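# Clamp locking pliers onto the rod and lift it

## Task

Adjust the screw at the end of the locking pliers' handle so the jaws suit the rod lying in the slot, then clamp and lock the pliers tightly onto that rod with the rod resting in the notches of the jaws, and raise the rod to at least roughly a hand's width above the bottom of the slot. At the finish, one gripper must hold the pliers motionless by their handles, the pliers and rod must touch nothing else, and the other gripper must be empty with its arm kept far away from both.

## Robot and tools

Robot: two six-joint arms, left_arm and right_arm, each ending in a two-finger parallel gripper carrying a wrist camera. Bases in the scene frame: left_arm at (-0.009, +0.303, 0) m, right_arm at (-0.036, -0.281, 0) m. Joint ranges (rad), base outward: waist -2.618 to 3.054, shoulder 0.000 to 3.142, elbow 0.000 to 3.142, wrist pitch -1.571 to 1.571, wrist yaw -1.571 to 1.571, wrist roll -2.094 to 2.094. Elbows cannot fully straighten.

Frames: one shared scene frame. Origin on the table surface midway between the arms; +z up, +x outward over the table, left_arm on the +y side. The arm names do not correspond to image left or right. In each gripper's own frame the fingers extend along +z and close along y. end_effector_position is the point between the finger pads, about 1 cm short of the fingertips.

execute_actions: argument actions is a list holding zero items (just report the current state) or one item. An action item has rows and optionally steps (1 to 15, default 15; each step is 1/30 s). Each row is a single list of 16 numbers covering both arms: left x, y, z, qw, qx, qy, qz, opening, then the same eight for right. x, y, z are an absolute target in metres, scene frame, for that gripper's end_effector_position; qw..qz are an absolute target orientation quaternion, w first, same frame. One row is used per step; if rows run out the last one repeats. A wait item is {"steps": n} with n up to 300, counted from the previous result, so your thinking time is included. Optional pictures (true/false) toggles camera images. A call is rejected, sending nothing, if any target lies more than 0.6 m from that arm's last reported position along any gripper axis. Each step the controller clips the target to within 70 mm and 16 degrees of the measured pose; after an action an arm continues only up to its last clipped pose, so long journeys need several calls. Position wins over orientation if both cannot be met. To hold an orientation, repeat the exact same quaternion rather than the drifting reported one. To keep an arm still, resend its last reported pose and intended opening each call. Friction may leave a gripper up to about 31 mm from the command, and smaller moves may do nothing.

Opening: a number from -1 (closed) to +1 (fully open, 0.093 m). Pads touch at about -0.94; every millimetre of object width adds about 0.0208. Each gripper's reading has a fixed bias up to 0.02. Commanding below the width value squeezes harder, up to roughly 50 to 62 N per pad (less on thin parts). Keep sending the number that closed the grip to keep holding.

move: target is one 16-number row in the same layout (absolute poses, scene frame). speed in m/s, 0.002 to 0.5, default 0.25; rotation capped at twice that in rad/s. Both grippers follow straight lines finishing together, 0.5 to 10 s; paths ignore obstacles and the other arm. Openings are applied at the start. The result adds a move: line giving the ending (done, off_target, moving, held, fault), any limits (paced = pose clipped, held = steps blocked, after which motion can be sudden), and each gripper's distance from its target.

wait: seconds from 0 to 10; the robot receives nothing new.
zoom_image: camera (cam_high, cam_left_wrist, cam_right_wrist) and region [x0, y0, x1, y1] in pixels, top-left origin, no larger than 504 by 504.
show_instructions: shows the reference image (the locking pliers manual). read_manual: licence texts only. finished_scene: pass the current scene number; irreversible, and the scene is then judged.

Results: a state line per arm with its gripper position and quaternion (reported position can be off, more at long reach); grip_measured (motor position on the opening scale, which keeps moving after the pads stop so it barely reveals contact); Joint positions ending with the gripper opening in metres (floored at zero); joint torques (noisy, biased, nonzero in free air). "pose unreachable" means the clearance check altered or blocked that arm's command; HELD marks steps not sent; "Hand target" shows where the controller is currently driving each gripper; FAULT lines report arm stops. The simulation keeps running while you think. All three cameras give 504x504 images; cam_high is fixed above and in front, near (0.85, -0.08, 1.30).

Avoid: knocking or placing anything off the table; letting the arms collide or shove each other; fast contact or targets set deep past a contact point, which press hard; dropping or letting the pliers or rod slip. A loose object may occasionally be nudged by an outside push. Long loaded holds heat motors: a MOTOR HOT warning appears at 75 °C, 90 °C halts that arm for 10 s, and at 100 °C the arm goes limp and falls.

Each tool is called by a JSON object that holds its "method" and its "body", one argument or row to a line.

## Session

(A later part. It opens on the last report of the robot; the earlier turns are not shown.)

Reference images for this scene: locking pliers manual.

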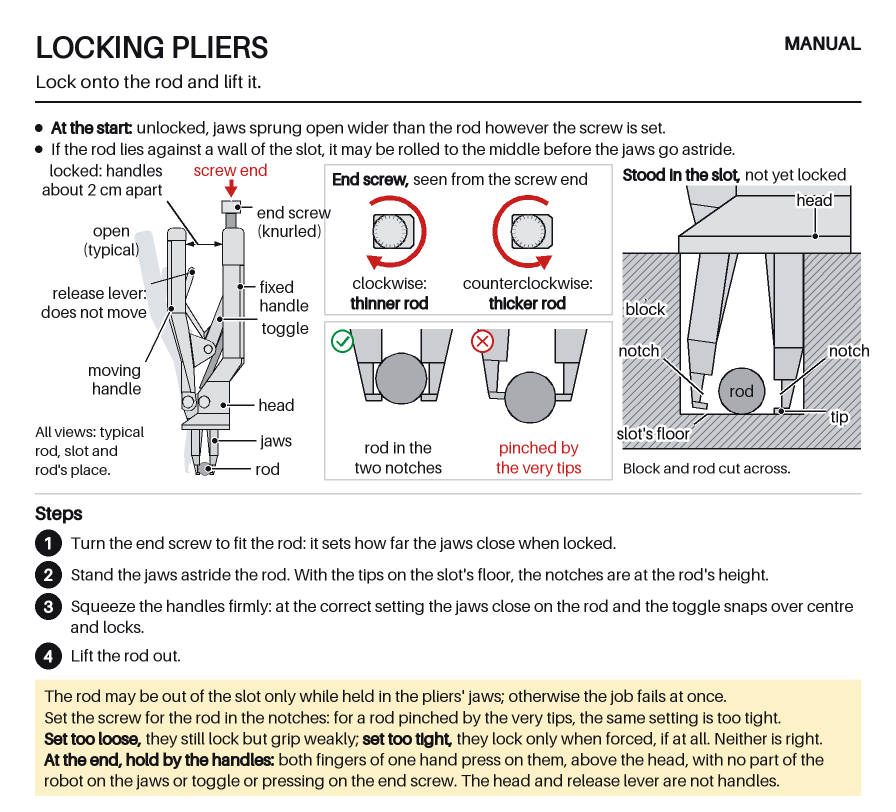

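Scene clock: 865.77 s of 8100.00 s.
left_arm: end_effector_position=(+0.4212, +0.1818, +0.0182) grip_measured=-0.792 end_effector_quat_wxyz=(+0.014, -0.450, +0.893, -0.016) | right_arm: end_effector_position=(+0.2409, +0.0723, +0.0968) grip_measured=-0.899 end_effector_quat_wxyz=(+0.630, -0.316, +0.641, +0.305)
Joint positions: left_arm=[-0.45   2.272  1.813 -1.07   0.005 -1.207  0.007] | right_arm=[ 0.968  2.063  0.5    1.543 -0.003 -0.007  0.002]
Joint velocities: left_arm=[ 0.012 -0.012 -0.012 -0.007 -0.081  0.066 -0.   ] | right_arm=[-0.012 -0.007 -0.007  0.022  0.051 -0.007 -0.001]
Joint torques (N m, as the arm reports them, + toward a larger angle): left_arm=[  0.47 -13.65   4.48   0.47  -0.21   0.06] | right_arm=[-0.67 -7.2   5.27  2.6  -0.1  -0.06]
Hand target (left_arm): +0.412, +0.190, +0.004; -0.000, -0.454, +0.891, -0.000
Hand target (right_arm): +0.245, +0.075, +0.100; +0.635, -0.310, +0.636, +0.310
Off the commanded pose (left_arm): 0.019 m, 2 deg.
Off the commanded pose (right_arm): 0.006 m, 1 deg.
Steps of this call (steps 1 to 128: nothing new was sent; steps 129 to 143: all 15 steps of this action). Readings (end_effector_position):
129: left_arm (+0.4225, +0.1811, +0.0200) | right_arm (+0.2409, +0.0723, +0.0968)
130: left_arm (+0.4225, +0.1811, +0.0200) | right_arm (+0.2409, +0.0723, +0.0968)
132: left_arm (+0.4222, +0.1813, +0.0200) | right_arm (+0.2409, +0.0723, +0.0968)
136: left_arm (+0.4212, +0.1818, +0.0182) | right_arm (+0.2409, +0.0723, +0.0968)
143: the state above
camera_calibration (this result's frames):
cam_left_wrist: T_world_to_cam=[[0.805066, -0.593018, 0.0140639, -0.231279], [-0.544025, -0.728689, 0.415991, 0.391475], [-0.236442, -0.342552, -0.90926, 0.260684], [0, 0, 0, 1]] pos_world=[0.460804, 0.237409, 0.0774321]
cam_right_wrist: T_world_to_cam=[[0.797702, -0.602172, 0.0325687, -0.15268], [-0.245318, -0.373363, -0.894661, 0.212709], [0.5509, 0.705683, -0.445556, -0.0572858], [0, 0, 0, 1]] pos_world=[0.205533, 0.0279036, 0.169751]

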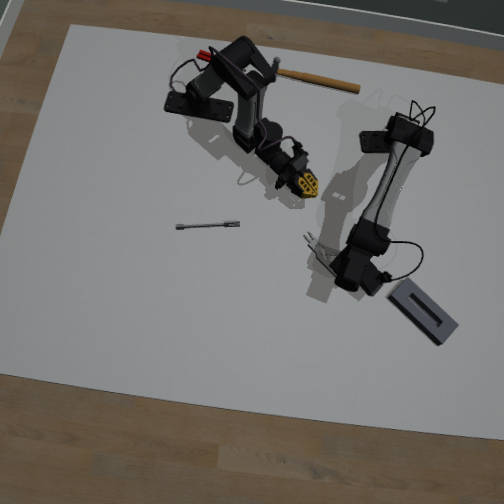

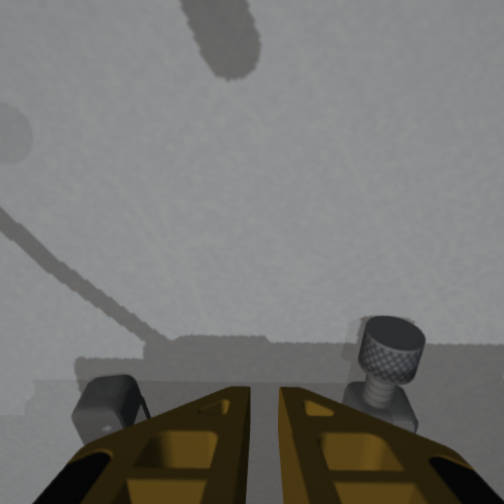

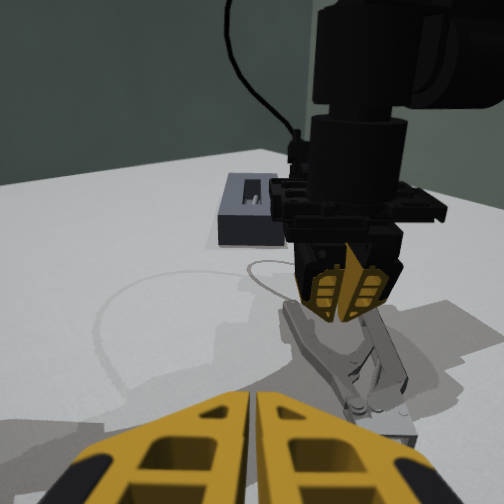

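{"method": "execute_actions", "body": {
  "actions": []
}}

Scene clock: 878.60 s of 8100.00 s.
left_arm: end_effector_position=(+0.4212, +0.1818, +0.0182) grip_measured=-0.792 end_effector_quat_wxyz=(+0.014, -0.450, +0.893, -0.016) | right_arm: end_effector_position=(+0.2409, +0.0723, +0.0968) grip_measured=-0.899 end_effector_quat_wxyz=(+0.630, -0.316, +0.641, +0.305)
Joint positions: left_arm=[-0.45   2.272  1.813 -1.07   0.005 -1.207  0.007] | right_arm=[ 0.968  2.063  0.5    1.543 -0.003 -0.007  0.002]
Joint velocities: left_arm=[ 0.002  0.017 -0.002 -0.037  0.007  0.051  0.   ] | right_arm=[-0.017  0.012  0.007  0.007  0.037 -0.007 -0.   ]
Joint torques (N m, as the arm reports them, + toward a larger angle): left_arm=[  0.34 -13.77   4.4    0.47  -0.19   0.04] | right_arm=[-0.6  -7.25  5.24  2.63 -0.1  -0.07]
Hand target (left_arm): +0.412, +0.190, +0.004; -0.000, -0.454, +0.891, -0.000
Hand target (right_arm): +0.245, +0.075, +0.100; +0.635, -0.310, +0.636, +0.310
Off the commanded pose (left_arm): 0.019 m, 2 deg.
Off the commanded pose (right_arm): 0.006 m, 1 deg.
Steps of this call (steps 1 to 385: nothing new was sent). Readings (end_effector_position):
1: left_arm (+0.4212, +0.1818, +0.0182) | right_arm (+0.2409, +0.0723, +0.0968)
2: left_arm (+0.4212, +0.1818, +0.0182) | right_arm (+0.2409, +0.0723, +0.0968)
4: left_arm (+0.4212, +0.1818, +0.0182) | right_arm (+0.2409, +0.0723, +0.0968)
8: left_arm (+0.4212, +0.1818, +0.0182) | right_arm (+0.2409, +0.0723, +0.0968)
385: the state above
camera_calibration (this result's frames):
cam_left_wrist: T_world_to_cam=[[0.805066, -0.593018, 0.0140639, -0.231279], [-0.544025, -0.728689, 0.415991, 0.391475], [-0.236442, -0.342552, -0.90926, 0.260684], [0, 0, 0, 1]] pos_world=[0.460804, 0.237409, 0.0774321]
cam_right_wrist: T_world_to_cam=[[0.797702, -0.602172, 0.0325687, -0.15268], [-0.245318, -0.373363, -0.894661, 0.212709], [0.5509, 0.705683, -0.445556, -0.0572858], [0, 0, 0, 1]] pos_world=[0.205533, 0.0279036, 0.169751]

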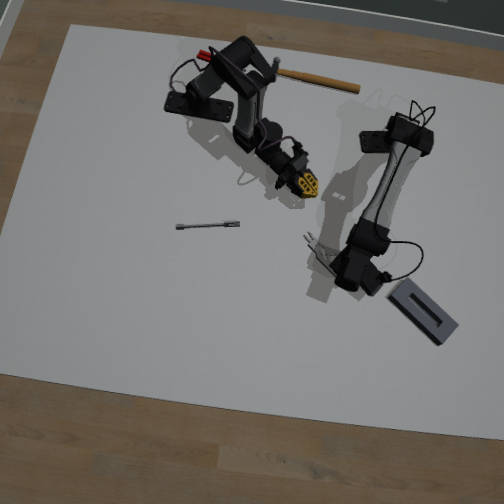

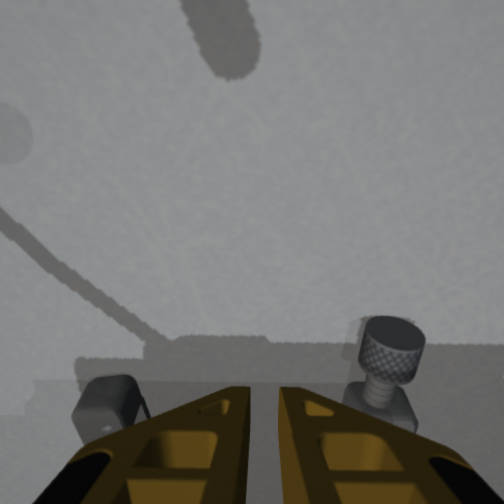

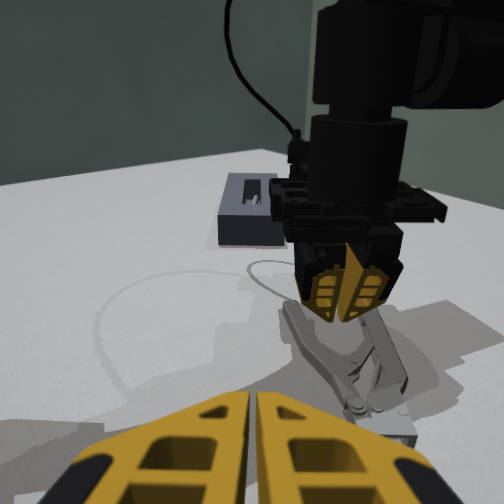

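{"method": "move", "body": {
  "target": [0.405,0.160,0.09,0,-0.454,0.891,0,-0.25,0.245,0.075,0.10,0.6355,-0.31,0.6355,0.31,-0.9],
  "speed": 0.08
}}

Scene clock: 882.03 s of 8100.00 s.
left_arm: end_effector_position=(+0.4022, +0.1637, +0.0811) grip_measured=-0.251 end_effector_quat_wxyz=(-0.007, -0.453, +0.891, +0.005) | right_arm: end_effector_position=(+0.2409, +0.0723, +0.0968) grip_measured=-0.899 end_effector_quat_wxyz=(+0.630, -0.316, +0.641, +0.305)
Joint positions: left_arm=[-0.503  2.251  2.03  -1.367  0.004 -1.268  0.033] | right_arm=[ 0.968  2.063  0.5    1.543 -0.003 -0.007  0.002]
Joint velocities: left_arm=[ 0.007 -0.002  0.007 -0.022 -0.007  0.066 -0.001] | right_arm=[ 0.007 -0.007 -0.022  0.022  0.007 -0.022  0.   ]
Joint torques (N m, as the arm reports them, + toward a larger angle): left_arm=[ -0.95 -15.22  10.51   0.15  -0.18  -0.07] | right_arm=[-0.66 -7.25  5.27  2.62 -0.1  -0.06]
Hand target (left_arm): +0.404, +0.160, +0.090; -0.001, -0.454, +0.891, -0.001
Hand target (right_arm): +0.245, +0.075, +0.100; +0.635, -0.310, +0.636, +0.310
Off the commanded pose (left_arm): 0.010 m, 1 deg.
Off the commanded pose (right_arm): 0.006 m, 1 deg.
move: done
camera_calibration (this result's frames):
cam_left_wrist: T_world_to_cam=[[0.809015, -0.586262, -0.0423237, -0.225783], [-0.514135, -0.740704, 0.43246, 0.330381], [-0.284884, -0.328107, -0.900659, 0.323624], [0, 0, 0, 1]] pos_world=[0.444718, 0.21853, 0.139042]
cam_right_wrist: T_world_to_cam=[[0.797702, -0.602172, 0.0325687, -0.15268], [-0.245318, -0.373363, -0.894661, 0.212709], [0.5509, 0.705683, -0.445556, -0.0572858], [0, 0, 0, 1]] pos_world=[0.205533, 0.0279036, 0.169751]

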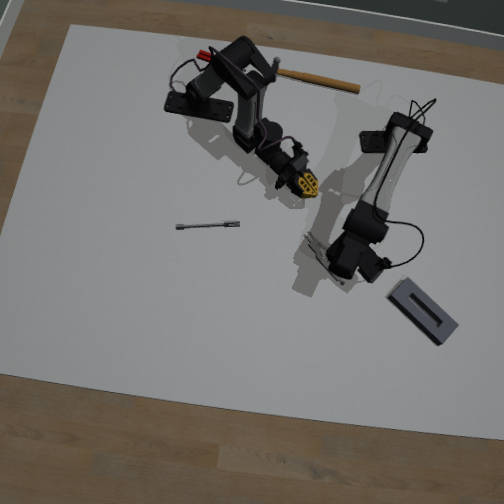

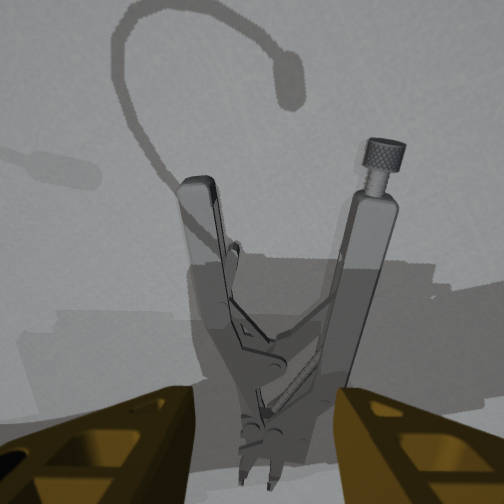

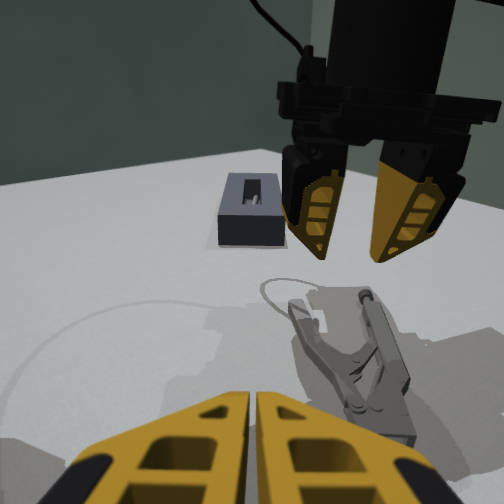

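{"method": "move", "body": {
  "target": [0.434,0.147,0.055,0,-0.4115,0.9114,0,-0.25,0.245,0.075,0.10,0.6355,-0.31,0.6355,0.31,-0.9],
  "speed": 0.08
}}

Scene clock: 889.33 s of 8100.00 s.
left_arm: end_effector_position=(+0.4315, +0.1538, +0.0569) grip_measured=-0.251 end_effector_quat_wxyz=(-0.003, -0.422, +0.907, +0.001) | right_arm: end_effector_position=(+0.2409, +0.0723, +0.0968) grip_measured=-0.899 end_effector_quat_wxyz=(+0.630, -0.316, +0.641, +0.305)
Joint positions: left_arm=[-0.503  2.398  2.185 -1.364  0.004 -1.197  0.033] | right_arm=[ 0.968  2.063  0.5    1.543 -0.003 -0.007  0.002]
Joint velocities: left_arm=[-0.002 -0.017 -0.007  0.037 -0.007 -0.007  0.001] | right_arm=[ 0.002  0.002  0.007 -0.066 -0.066 -0.095  0.   ]
Joint torques (N m, as the arm reports them, + toward a larger angle): left_arm=[ -1.2  -14.09  10.53   0.26  -0.21   0.1 ] | right_arm=[-0.68 -7.27  5.28  2.62 -0.09 -0.06]
Hand target (left_arm): +0.434, +0.147, +0.055; +0.000, -0.412, +0.911, -0.000
Hand target (right_arm): +0.245, +0.075, +0.100; +0.635, -0.310, +0.636, +0.310
Off the commanded pose (left_arm): 0.007 m, 1 deg.
Off the commanded pose (right_arm): 0.006 m, 1 deg.
move: done
camera_calibration (this result's frames):
cam_left_wrist: T_world_to_cam=[[0.76581, -0.642318, -0.0310208, -0.229678], [-0.569947, -0.700284, 0.42984, 0.3666], [-0.297817, -0.311495, -0.902372, 0.309992], [0, 0, 0, 1]] pos_world=[0.477154, 0.205758, 0.115025]
cam_right_wrist: T_world_to_cam=[[0.797702, -0.602172, 0.0325687, -0.15268], [-0.245318, -0.373363, -0.894661, 0.212709], [0.5509, 0.705683, -0.445556, -0.0572858], [0, 0, 0, 1]] pos_world=[0.205533, 0.0279036, 0.169751]

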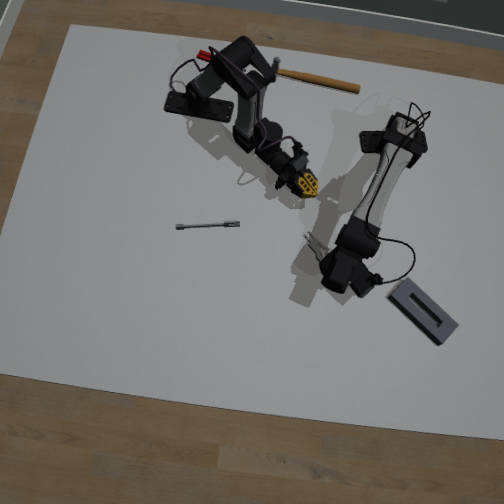

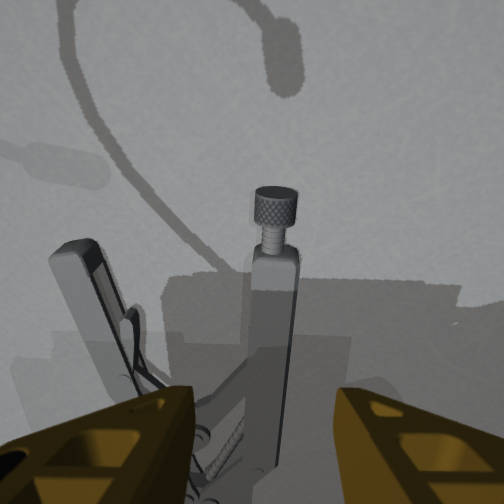

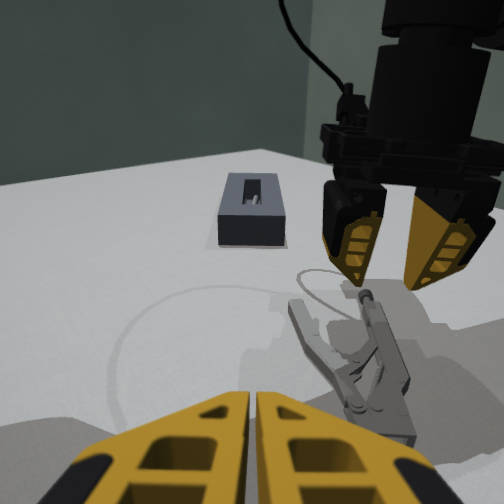

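{"method": "move", "body": {
  "target": [0.434,0.149,0.008,0,-0.395,0.9187,0,-0.25,0.245,0.075,0.10,0.6355,-0.31,0.6355,0.31,-0.9],
  "speed": 0.03
}}

Scene clock: 894.50 s of 8100.00 s.
left_arm: end_effector_position=(+0.4412, +0.1505, +0.0227) grip_measured=-0.251 end_effector_quat_wxyz=(+0.010, -0.403, +0.915, -0.012) | right_arm: end_effector_position=(+0.2409, +0.0723, +0.0968) grip_measured=-0.899 end_effector_quat_wxyz=(+0.630, -0.316, +0.641, +0.305)
Joint positions: left_arm=[-0.503  2.412  2.075 -1.203  0.004 -1.156  0.033] | right_arm=[ 0.968  2.063  0.5    1.543 -0.003 -0.007  0.002]
Joint velocities: left_arm=[-0.007  0.012  0.007 -0.007 -0.037  0.037 -0.   ] | right_arm=[ 0.022 -0.002  0.007 -0.007  0.081  0.007  0.   ]
Joint torques (N m, as the arm reports them, + toward a larger angle): left_arm=[ -0.99 -14.4    5.72   0.49  -0.16   0.12] | right_arm=[-0.68 -7.23  5.27  2.62 -0.1  -0.06]
Hand target (left_arm): +0.434, +0.149, +0.008; -0.000, -0.395, +0.919, +0.000
Hand target (right_arm): +0.245, +0.075, +0.100; +0.635, -0.310, +0.636, +0.310
Off the commanded pose (left_arm): 0.016 m, 2 deg.
Off the commanded pose (right_arm): 0.006 m, 1 deg.
move: off_target (left_arm)
camera_calibration (this result's frames):
cam_left_wrist: T_world_to_cam=[[0.739708, -0.672924, 0.00240827, -0.224935], [-0.612358, -0.671638, 0.417037, 0.399209], [-0.279017, -0.30996, -0.908886, 0.272669], [0, 0, 0, 1]] pos_world=[0.486924, 0.201277, 0.081882]
cam_right_wrist: T_world_to_cam=[[0.797702, -0.602172, 0.0325687, -0.15268], [-0.245318, -0.373363, -0.894661, 0.212709], [0.5509, 0.705683, -0.445556, -0.0572858], [0, 0, 0, 1]] pos_world=[0.205533, 0.0279036, 0.169751]

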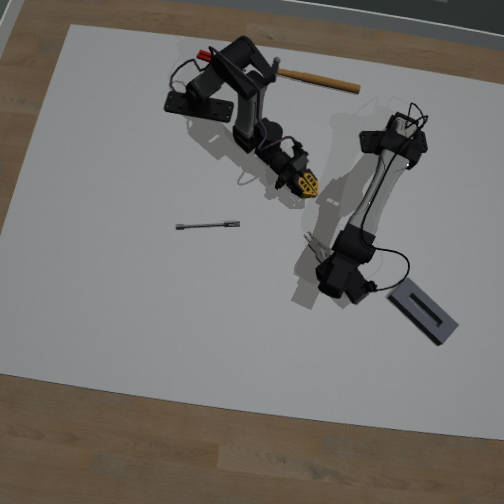

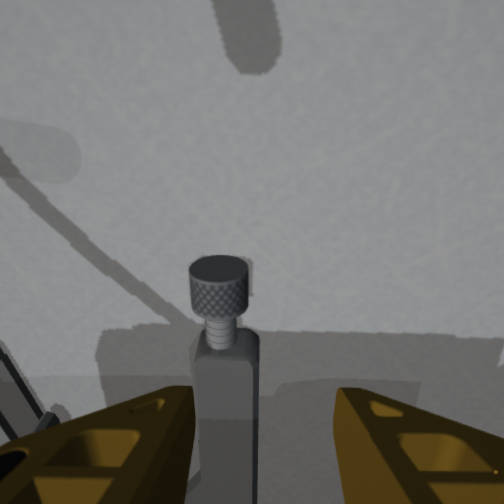

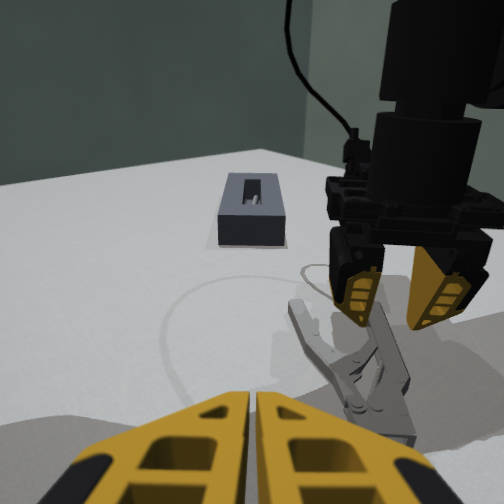

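{"method": "move", "body": {
  "target": [0.422,0.153,0.008,0,-0.395,0.9187,0,-0.25,0.245,0.075,0.10,0.6355,-0.31,0.6355,0.31,-0.9],
  "speed": 0.02
}}

Scene clock: 899.37 s of 8100.00 s.
left_arm: end_effector_position=(+0.4361, +0.1522, +0.0188) grip_measured=-0.251 end_effector_quat_wxyz=(+0.016, -0.403, +0.915, -0.017) | right_arm: end_effector_position=(+0.2409, +0.0723, +0.0968) grip_measured=-0.899 end_effector_quat_wxyz=(+0.630, -0.316, +0.641, +0.305)
Joint positions: left_arm=[-0.503  2.368  1.98  -1.136  0.004 -1.156  0.033] | right_arm=[ 0.968  2.063  0.5    1.543 -0.003 -0.007  0.002]
Joint velocities: left_arm=[-0.002  0.002 -0.022  0.095  0.037  0.022 -0.001] | right_arm=[ 0.032 -0.002  0.012  0.007  0.037 -0.125 -0.001]
Joint torques (N m, as the arm reports them, + toward a larger angle): left_arm=[ -1.05 -15.48   4.37   0.34  -0.19   0.13] | right_arm=[-0.65 -7.28  5.3   2.62 -0.1  -0.05]
Hand target (left_arm): +0.422, +0.153, +0.008; -0.000, -0.395, +0.919, -0.000
Hand target (right_arm): +0.245, +0.075, +0.100; +0.635, -0.310, +0.636, +0.310
Off the commanded pose (left_arm): 0.018 m, 3 deg.
Off the commanded pose (right_arm): 0.006 m, 1 deg.
move: off_target (left_arm)
camera_calibration (this result's frames):
cam_left_wrist: T_world_to_cam=[[0.739291, -0.673152, 0.0177826, -0.219995], [-0.619197, -0.669182, 0.41084, 0.401575], [-0.264658, -0.314741, -0.911534, 0.262729], [0, 0, 0, 1]] pos_world=[0.480827, 0.203329, 0.0784151]
cam_right_wrist: T_world_to_cam=[[0.797702, -0.602172, 0.0325687, -0.15268], [-0.245318, -0.373363, -0.894661, 0.212709], [0.5509, 0.705683, -0.445556, -0.0572858], [0, 0, 0, 1]] pos_world=[0.205533, 0.0279036, 0.169751]

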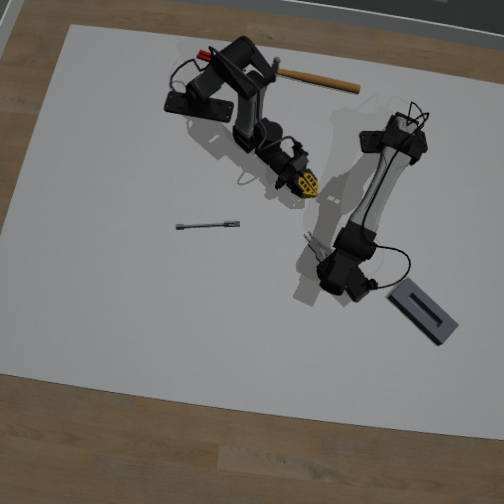

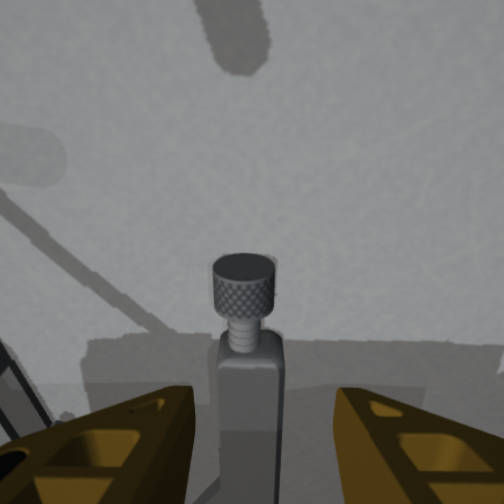

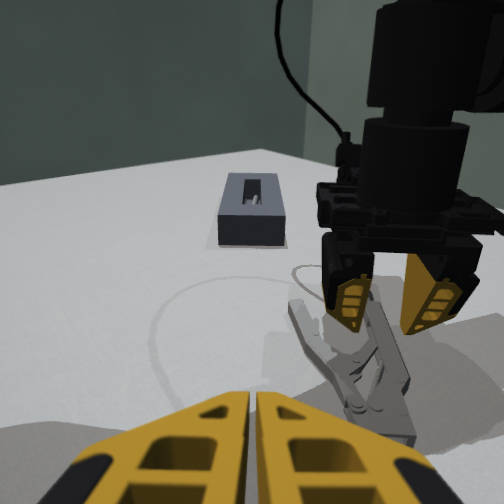

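Good. Close.

{"method": "move", "body": {
  "target": [0.43,0.152,0.013,0,-0.40,0.9165,0,-0.97,0.245,0.075,0.10,0.6355,-0.31,0.6355,0.31,-0.9],
  "speed": 0.02
}}

{"method": "move", "body": {
  "target": [0.40,0.20,0.20,0,-0.40,0.9165,0,-0.97,0.245,0.075,0.10,0.6355,-0.31,0.6355,0.31,-0.9],
  "speed": 0.08
}}

Scene clock: 903.13 s of 8100.00 s.
left_arm: end_effector_position=(+0.4351, +0.1527, +0.0190) grip_measured=-0.816 end_effector_quat_wxyz=(+0.013, -0.403, +0.915, -0.014) | right_arm: end_effector_position=(+0.2409, +0.0723, +0.0968) grip_measured=-0.899 end_effector_quat_wxyz=(+0.630, -0.316, +0.641, +0.305)
Joint positions: left_arm=[-0.503  2.373  1.991 -1.15   0.003 -1.155  0.006] | right_arm=[ 0.968  2.063  0.5    1.543 -0.003 -0.007  0.002]
Joint velocities: left_arm=[-0.012 -0.012  0.002 -0.051 -0.051 -0.037 -0.   ] | right_arm=[ 0.007 -0.007  0.012  0.051 -0.007 -0.022  0.001]
Joint torques (N m, as the arm reports them, + toward a larger angle): left_arm=[ -0.87 -13.34   9.9    0.01  -0.17   0.06] | right_arm=[-0.66 -7.27  5.25  2.62 -0.1  -0.07]
Hand target (left_arm): +0.430, +0.152, +0.013; +0.000, -0.400, +0.917, -0.001
Hand target (right_arm): +0.245, +0.075, +0.100; +0.635, -0.310, +0.636, +0.310
Off the commanded pose (left_arm): 0.008 m, 2 deg.
Off the commanded pose (right_arm): 0.006 m, 1 deg.
move: done
camera_calibration (this result's frames):
cam_left_wrist: T_world_to_cam=[[0.738921, -0.673733, 0.00892699, -0.21855], [-0.616258, -0.67041, 0.413252, 0.400118], [-0.272437, -0.310862, -0.910573, 0.265627], [0, 0, 0, 1]] pos_world=[0.480434, 0.203572, 0.0784741]
cam_right_wrist: T_world_to_cam=[[0.797702, -0.602172, 0.0325687, -0.15268], [-0.245318, -0.373363, -0.894661, 0.212709], [0.5509, 0.705683, -0.445556, -0.0572858], [0, 0, 0, 1]] pos_world=[0.205533, 0.0279036, 0.169751]

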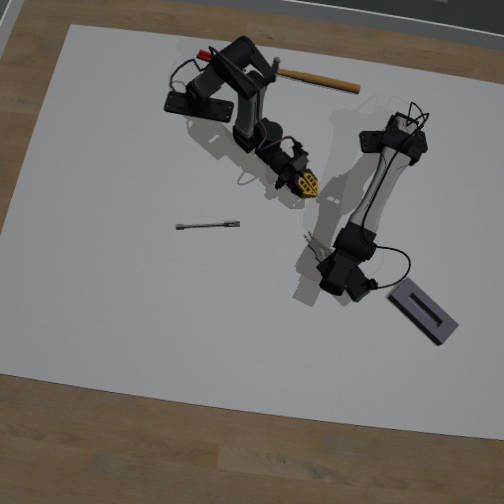

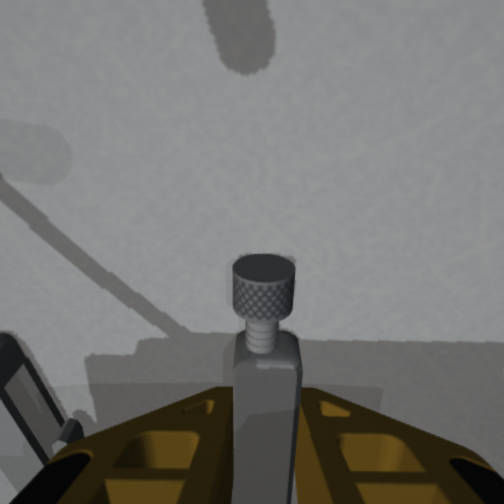

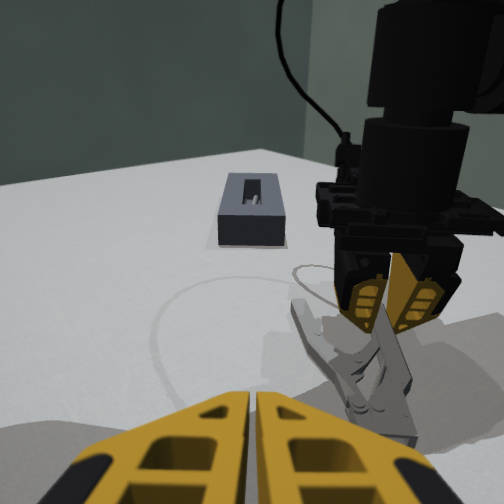

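Scene clock: 905.87 s of 8100.00 s.
left_arm: end_effector_position=(+0.4008, +0.1959, +0.1963) grip_measured=-0.816 end_effector_quat_wxyz=(+0.063, -0.399, +0.913, -0.050) | right_arm: end_effector_position=(+0.2409, +0.0723, +0.0968) grip_measured=-0.899 end_effector_quat_wxyz=(+0.630, -0.316, +0.641, +0.305)
Joint positions: left_arm=[-0.433  2.084  2.217 -1.543  0.    -1.081  0.006] | right_arm=[ 0.968  2.063  0.5    1.543 -0.003 -0.007  0.002]
Joint velocities: left_arm=[-0.012  0.007  0.002 -0.037  0.007 -0.051 -0.   ] | right_arm=[-0.007 -0.002 -0.012 -0.066 -0.022 -0.022  0.   ]
Joint torques (N m, as the arm reports them, + toward a larger angle): left_arm=[  0.28 -14.3    7.42   0.56  -0.12   0.15] | right_arm=[-0.66 -7.26  5.28  2.62 -0.1  -0.07]
Hand target (left_arm): +0.397, +0.201, +0.200; +0.063, -0.399, +0.914, -0.048
Hand target (right_arm): +0.245, +0.075, +0.100; +0.635, -0.310, +0.636, +0.310
Off the commanded pose (left_arm): 0.006 m, 9 deg.
Off the commanded pose (right_arm): 0.006 m, 1 deg.
joint sent to its limit (left arm) — the command would take joint 4 (wrist pitch) past its lower limit, so that joint was sent only as far as its limit.
move: off_target (left_arm)
camera_calibration (this result's frames):
cam_left_wrist: T_world_to_cam=[[0.728626, -0.675131, 0.115337, -0.182124], [-0.665351, -0.657751, 0.353089, 0.363663], [-0.162519, -0.334009, -0.928453, 0.395116], [0, 0, 0, 1]] pos_world=[0.438878, 0.248214, 0.259447]
cam_right_wrist: T_world_to_cam=[[0.797702, -0.602172, 0.0325687, -0.15268], [-0.245318, -0.373363, -0.894661, 0.212709], [0.5509, 0.705683, -0.445556, -0.0572858], [0, 0, 0, 1]] pos_world=[0.205533, 0.0279036, 0.169751]

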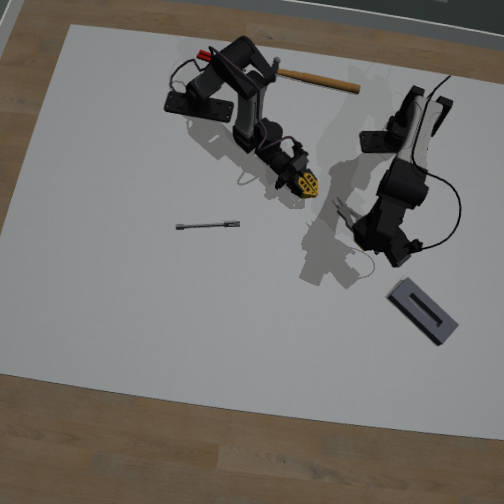

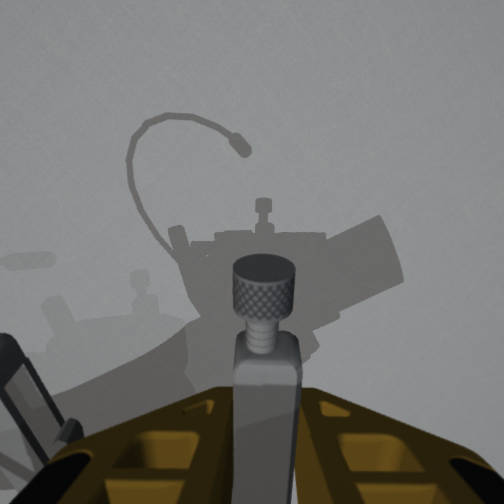

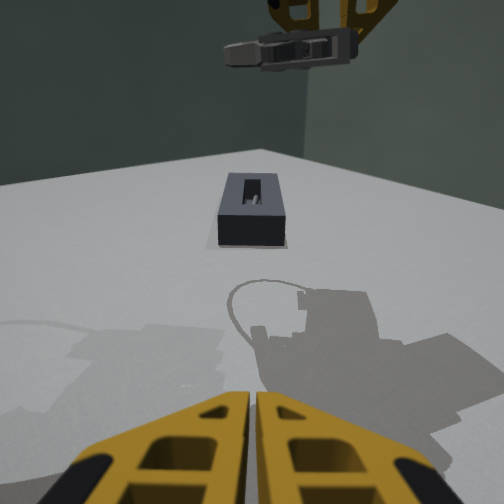

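{"method": "move", "body": {
  "target": [0.47,0.33,0.23,0.64,-0.312,0.631,0.307,-0.97,0.245,0.075,0.10,0.6355,-0.31,0.6355,0.31,-0.9],
  "speed": 0.15
}}

{"method": "move", "body": {
  "target": [0.518,0.391,0.205,0.64,-0.312,0.631,0.307,-0.97,0.285,0.127,0.10,0.6355,-0.31,0.6355,0.31,-0.9],
  "speed": 0.06
}}

Scene clock: 917.00 s of 8100.00 s.
left_arm: end_effector_position=(+0.4659, +0.3274, +0.2397) grip_measured=-0.816 end_effector_quat_wxyz=(+0.637, -0.314, +0.632, +0.309) | right_arm: end_effector_position=(+0.2409, +0.0723, +0.0968) grip_measured=-0.899 end_effector_quat_wxyz=(+0.630, -0.316, +0.641, +0.305)
Joint positions: left_arm=[-0.462  1.863  1.091  0.782 -1.198 -0.001  0.006] | right_arm=[ 0.968  2.063  0.5    1.543 -0.003 -0.007  0.002]
Joint velocities: left_arm=[-0.002  0.022 -0.012 -0.051 -0.007 -0.007 -0.   ] | right_arm=[-0.007  0.007 -0.002  0.007 -0.022 -0.007 -0.   ]
Joint torques (N m, as the arm reports them, + toward a larger angle): left_arm=[  0.51 -10.43   6.83   2.31  -0.07   0.22] | right_arm=[-0.64 -7.24  5.31  2.62 -0.11 -0.05]
Hand target (left_arm): +0.465, +0.332, +0.233; +0.635, -0.312, +0.632, +0.315
Hand target (right_arm): +0.245, +0.075, +0.100; +0.635, -0.310, +0.636, +0.310
Off the commanded pose (left_arm): 0.011 m, 0 deg.
Off the commanded pose (right_arm): 0.006 m, 1 deg.
move: off_target (left_arm)
camera_calibration (this result's frames):
cam_left_wrist: T_world_to_cam=[[0.807031, -0.590374, 0.0126341, -0.185544], [-0.24008, -0.347582, -0.906393, 0.480322], [0.539502, 0.728454, -0.422246, -0.306368], [0, 0, 0, 1]] pos_world=[0.430341, 0.280586, 0.308342]
cam_right_wrist: T_world_to_cam=[[0.797702, -0.602172, 0.0325687, -0.15268], [-0.245318, -0.373363, -0.894661, 0.212709], [0.5509, 0.705683, -0.445556, -0.0572858], [0, 0, 0, 1]] pos_world=[0.205533, 0.0279036, 0.169751]

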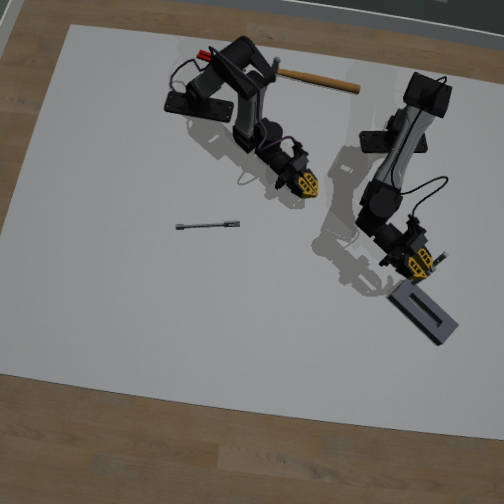

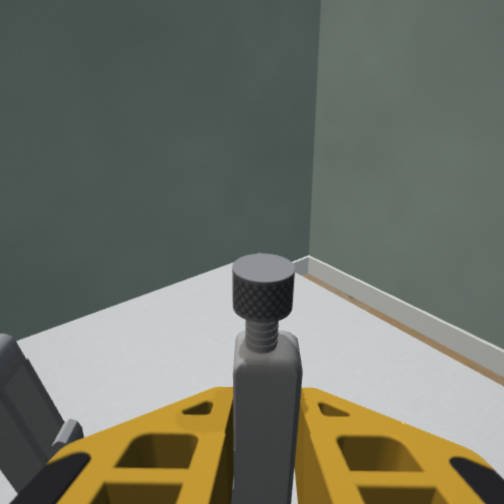

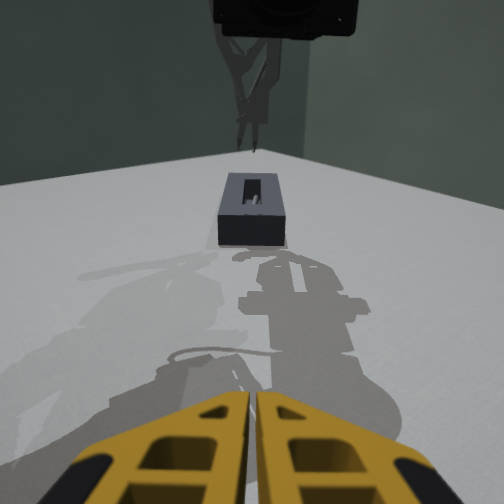

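Scene clock: 918.83 s of 8100.00 s.
left_arm: end_effector_position=(+0.5110, +0.3895, +0.1918) grip_measured=-0.816 end_effector_quat_wxyz=(+0.625, -0.302, +0.647, +0.317) | right_arm: end_effector_position=(+0.2815, +0.1240, +0.1019) grip_measured=-0.899 end_effector_quat_wxyz=(+0.638, -0.312, +0.633, +0.309)
Joint positions: left_arm=[-0.288  2.05   1.173  0.84  -1.017  0.001  0.006] | right_arm=[ 0.968  2.173  0.781  1.396 -0.003 -0.007  0.002]
Joint velocities: left_arm=[ 0.022 -0.007  0.007  0.066 -0.022 -0.037 -0.   ] | right_arm=[-0.017 -0.012 -0.007  0.007  0.051 -0.081  0.001]
Joint torques (N m, as the arm reports them, + toward a larger angle): left_arm=[  0.21 -12.42  11.5    2.54  -0.09   0.2 ] | right_arm=[-0.22 -9.13  6.31  2.32 -0.05 -0.06]
Hand target (left_arm): +0.517, +0.392, +0.206; +0.641, -0.310, +0.630, +0.309
Hand target (right_arm): +0.284, +0.128, +0.099; +0.635, -0.310, +0.636, +0.310
Off the commanded pose (left_arm): 0.015 m, 3 deg.
Off the commanded pose (right_arm): 0.005 m, 0 deg.
move: off_target (left_arm)
camera_calibration (this result's frames):
cam_left_wrist: T_world_to_cam=[[0.802741, -0.595562, -0.0302141, -0.172226], [-0.285096, -0.338784, -0.89663, 0.487076], [0.523763, 0.728375, -0.441748, -0.384365], [0, 0, 0, 1]] pos_world=[0.478432, 0.342404, 0.261731]
cam_right_wrist: T_world_to_cam=[[0.7972, -0.602812, 0.0330233, -0.153902], [-0.23154, -0.355805, -0.905424, 0.241534], [0.55755, 0.714157, -0.423223, -0.119102], [0, 0, 0, 1]] pos_world=[0.245021, 0.0782224, 0.173367]

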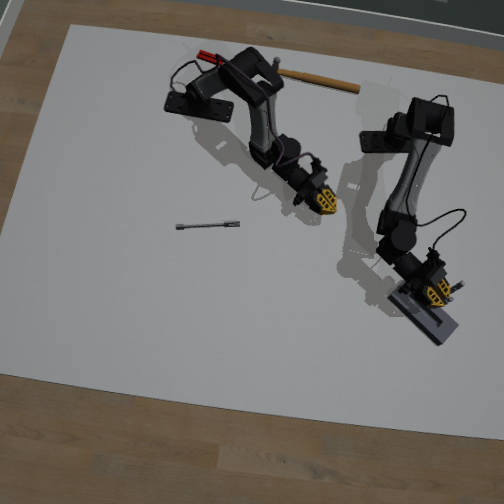

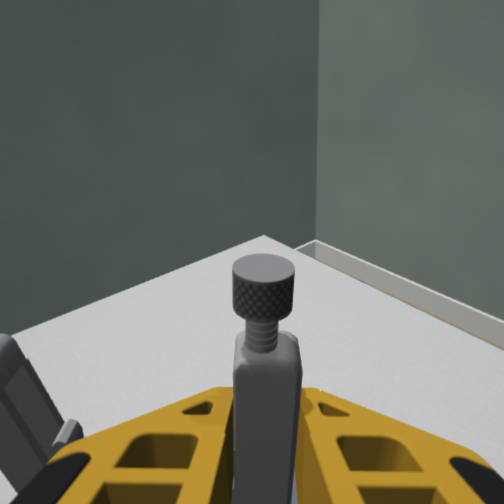

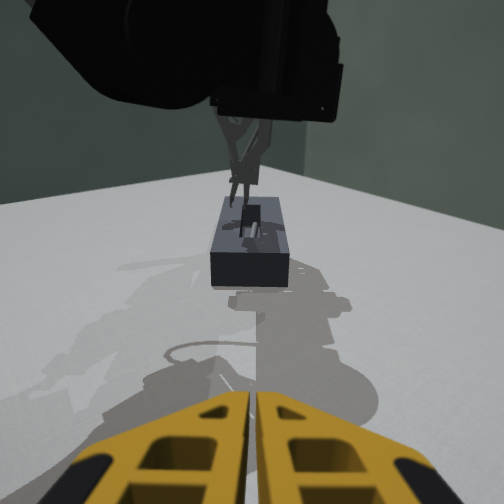

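{"method": "zoom_image", "body": {
  "camera": "cam_right_wrist",
  "region": [200,130,310,250]
}}

Region (200, 130, 310, 250) of cam_right_wrist's 504x504 image, scaled by 4.200, with more detail than that image has; it fills the left 462 columns of this view, and the rest is white.

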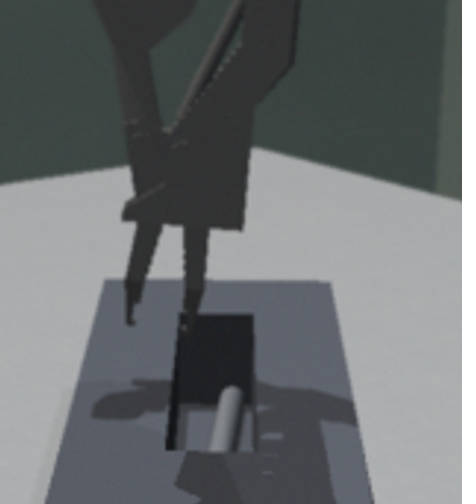

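{"method": "move", "body": {
  "target": [0.519,0.390,0.21,0.655,-0.3446,0.6138,0.273,-0.97,0.285,0.127,0.10,0.6355,-0.31,0.6355,0.31,-0.9],
  "speed": 0.03
}}

{"method": "zoom_image", "body": {
  "camera": "cam_right_wrist",
  "region": [200,130,310,250]
}}

Scene clock: 929.10 s of 8100.00 s.
left_arm: end_effector_position=(+0.5113, +0.3893, +0.1900) grip_measured=-0.816 end_effector_quat_wxyz=(+0.636, -0.330, +0.635, +0.287) | right_arm: end_effector_position=(+0.2815, +0.1240, +0.1008) grip_measured=-0.899 end_effector_quat_wxyz=(+0.637, -0.312, +0.634, +0.308)
Joint positions: left_arm=[-0.288  2.05   1.174  0.828 -1.014 -0.097  0.006] | right_arm=[ 0.968  2.173  0.781  1.392 -0.003 -0.007  0.002]
Joint velocities: left_arm=[-0.012  0.002 -0.002 -0.007 -0.022 -0.066  0.001] | right_arm=[ 0.022  0.002 -0.012 -0.095  0.051  0.051 -0.   ]
Joint torques (N m, as the arm reports them, + toward a larger angle): left_arm=[ -0.14 -13.25  12.77   2.35  -0.16   0.  ] | right_arm=[-0.46 -9.56  6.25  2.28 -0.08 -0.06]
Hand target (left_arm): +0.517, +0.390, +0.210; +0.655, -0.345, +0.614, +0.273
Hand target (right_arm): +0.285, +0.127, +0.100; +0.635, -0.310, +0.636, +0.310
Off the commanded pose (left_arm): 0.021 m, 4 deg.
Off the commanded pose (right_arm): 0.005 m, 0 deg.
move: off_target (left_arm)
camera_calibration (this result's frames):
cam_left_wrist: T_world_to_cam=[[0.8018, -0.594819, 0.0575045, -0.189121], [-0.226616, -0.391683, -0.891757, 0.475227], [0.552957, 0.701979, -0.448847, -0.388438], [0, 0, 0, 1]] pos_world=[0.474121, 0.346321, 0.260313]
cam_right_wrist: T_world_to_cam=[[0.797285, -0.602703, 0.0329478, -0.153899], [-0.233883, -0.358791, -0.903641, 0.241465], [0.556449, 0.712754, -0.427021, -0.118668], [0, 0, 0, 1]] pos_world=[0.245208, 0.078461, 0.172595]

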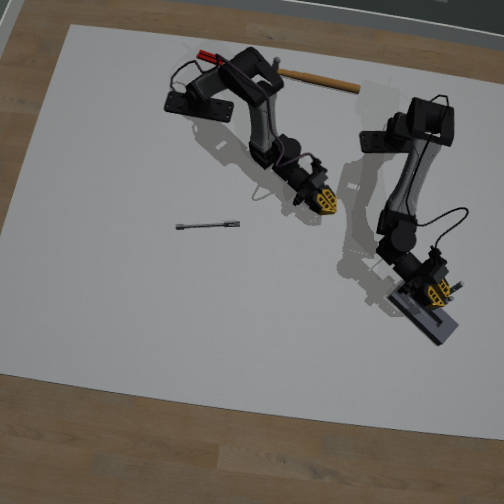

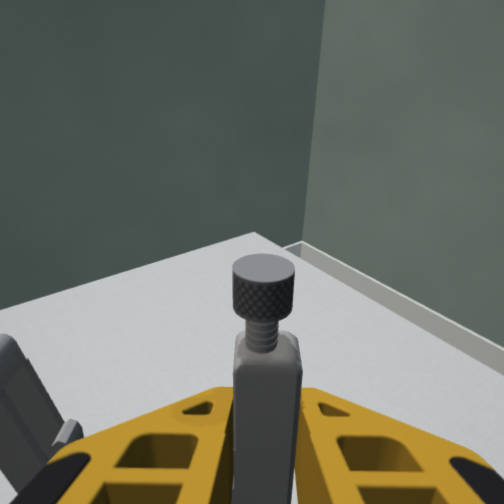

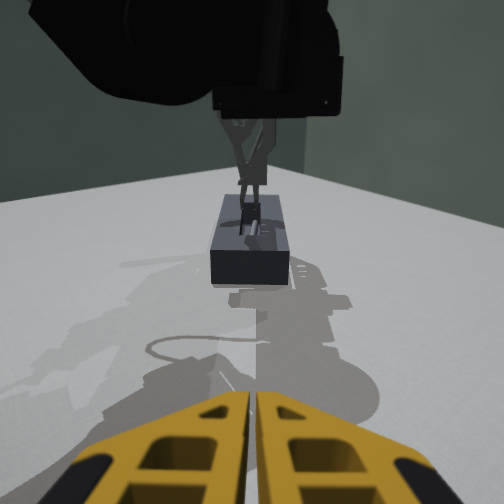

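Region (200, 130, 310, 250) of cam_right_wrist's 504x504 image, scaled by 4.200, with more detail than that image has; it fills the left 462 columns of this view, and the rest is white.

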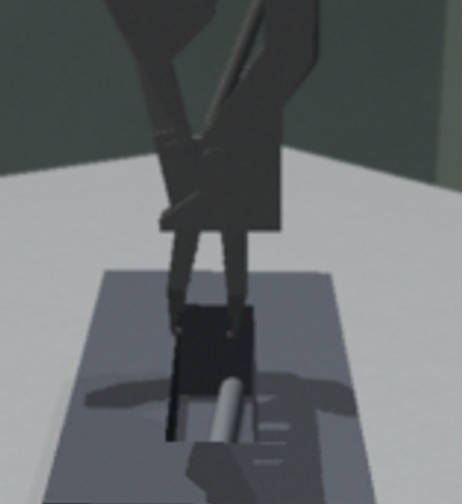

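{"method": "move", "body": {
  "target": [0.524,0.384,0.195,0.6657,-0.3398,0.6023,0.279,-0.97,0.285,0.127,0.10,0.6355,-0.31,0.6355,0.31,-0.9],
  "speed": 0.02
}}

{"method": "zoom_image", "body": {
  "camera": "cam_right_wrist",
  "region": [200,130,310,250]
}}

Scene clock: 938.53 s of 8100.00 s.
left_arm: end_effector_position=(+0.5166, +0.3901, +0.1813) grip_measured=-0.816 end_effector_quat_wxyz=(+0.647, -0.334, +0.620, +0.293) | right_arm: end_effector_position=(+0.2815, +0.1240, +0.1008) grip_measured=-0.899 end_effector_quat_wxyz=(+0.637, -0.312, +0.634, +0.308)
Joint positions: left_arm=[-0.288  2.117  1.188  0.944 -1.03  -0.057  0.006] | right_arm=[ 0.968  2.173  0.781  1.392 -0.003 -0.007  0.002]
Joint velocities: left_arm=[-0.002  0.002  0.002  0.022  0.066 -0.051 -0.   ] | right_arm=[-0.017 -0.017 -0.002 -0.095 -0.051  0.022 -0.   ]
Joint torques (N m, as the arm reports them, + toward a larger angle): left_arm=[ -1.   -12.63  11.35   2.54  -0.14   0.13] | right_arm=[-0.45 -9.51  6.26  2.34 -0.08 -0.05]
Hand target (left_arm): +0.523, +0.384, +0.195; +0.665, -0.341, +0.603, +0.279
Hand target (right_arm): +0.285, +0.127, +0.100; +0.636, -0.310, +0.635, +0.310
Off the commanded pose (left_arm): 0.017 m, 3 deg.
Off the commanded pose (right_arm): 0.005 m, 0 deg.
move: off_target (left_arm)
camera_calibration (this result's frames):
cam_left_wrist: T_world_to_cam=[[0.80897, -0.583352, 0.0725733, -0.203244], [-0.192106, -0.379023, -0.905228, 0.448665], [0.555574, 0.718361, -0.418684, -0.409035], [0, 0, 0, 1]] pos_world=[0.477859, 0.345326, 0.249638]
cam_right_wrist: T_world_to_cam=[[0.797285, -0.602703, 0.0329478, -0.153899], [-0.233883, -0.358791, -0.903641, 0.241465], [0.556449, 0.712754, -0.427021, -0.118668], [0, 0, 0, 1]] pos_world=[0.245208, 0.078461, 0.172595]

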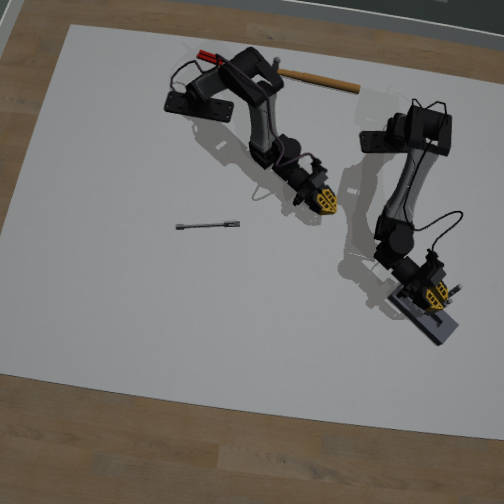

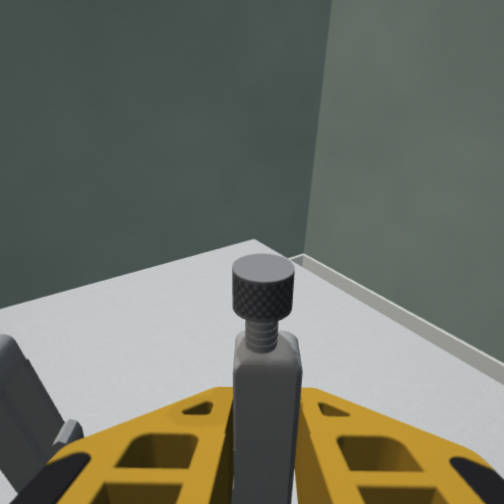

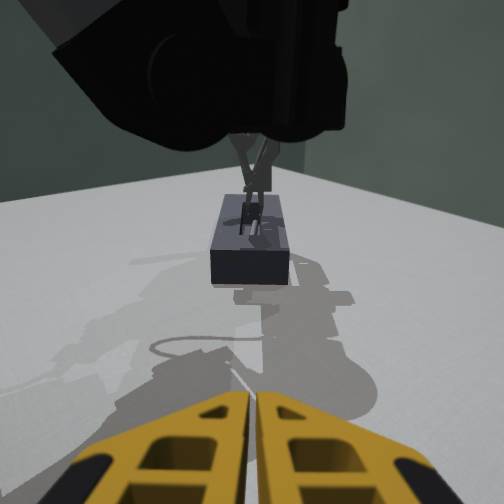

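Region (200, 130, 310, 250) of cam_right_wrist's 504x504 image, scaled by 4.200, with more detail than that image has; it fills the left 462 columns of this view, and the rest is white.

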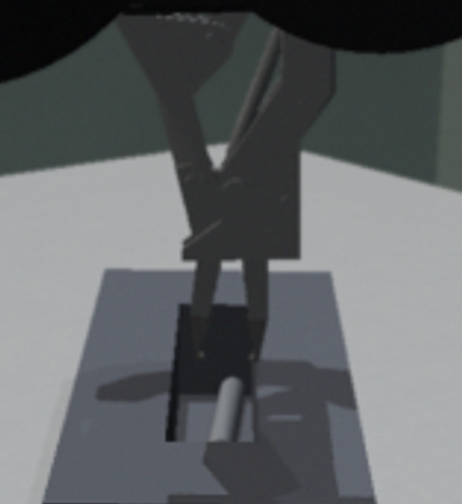

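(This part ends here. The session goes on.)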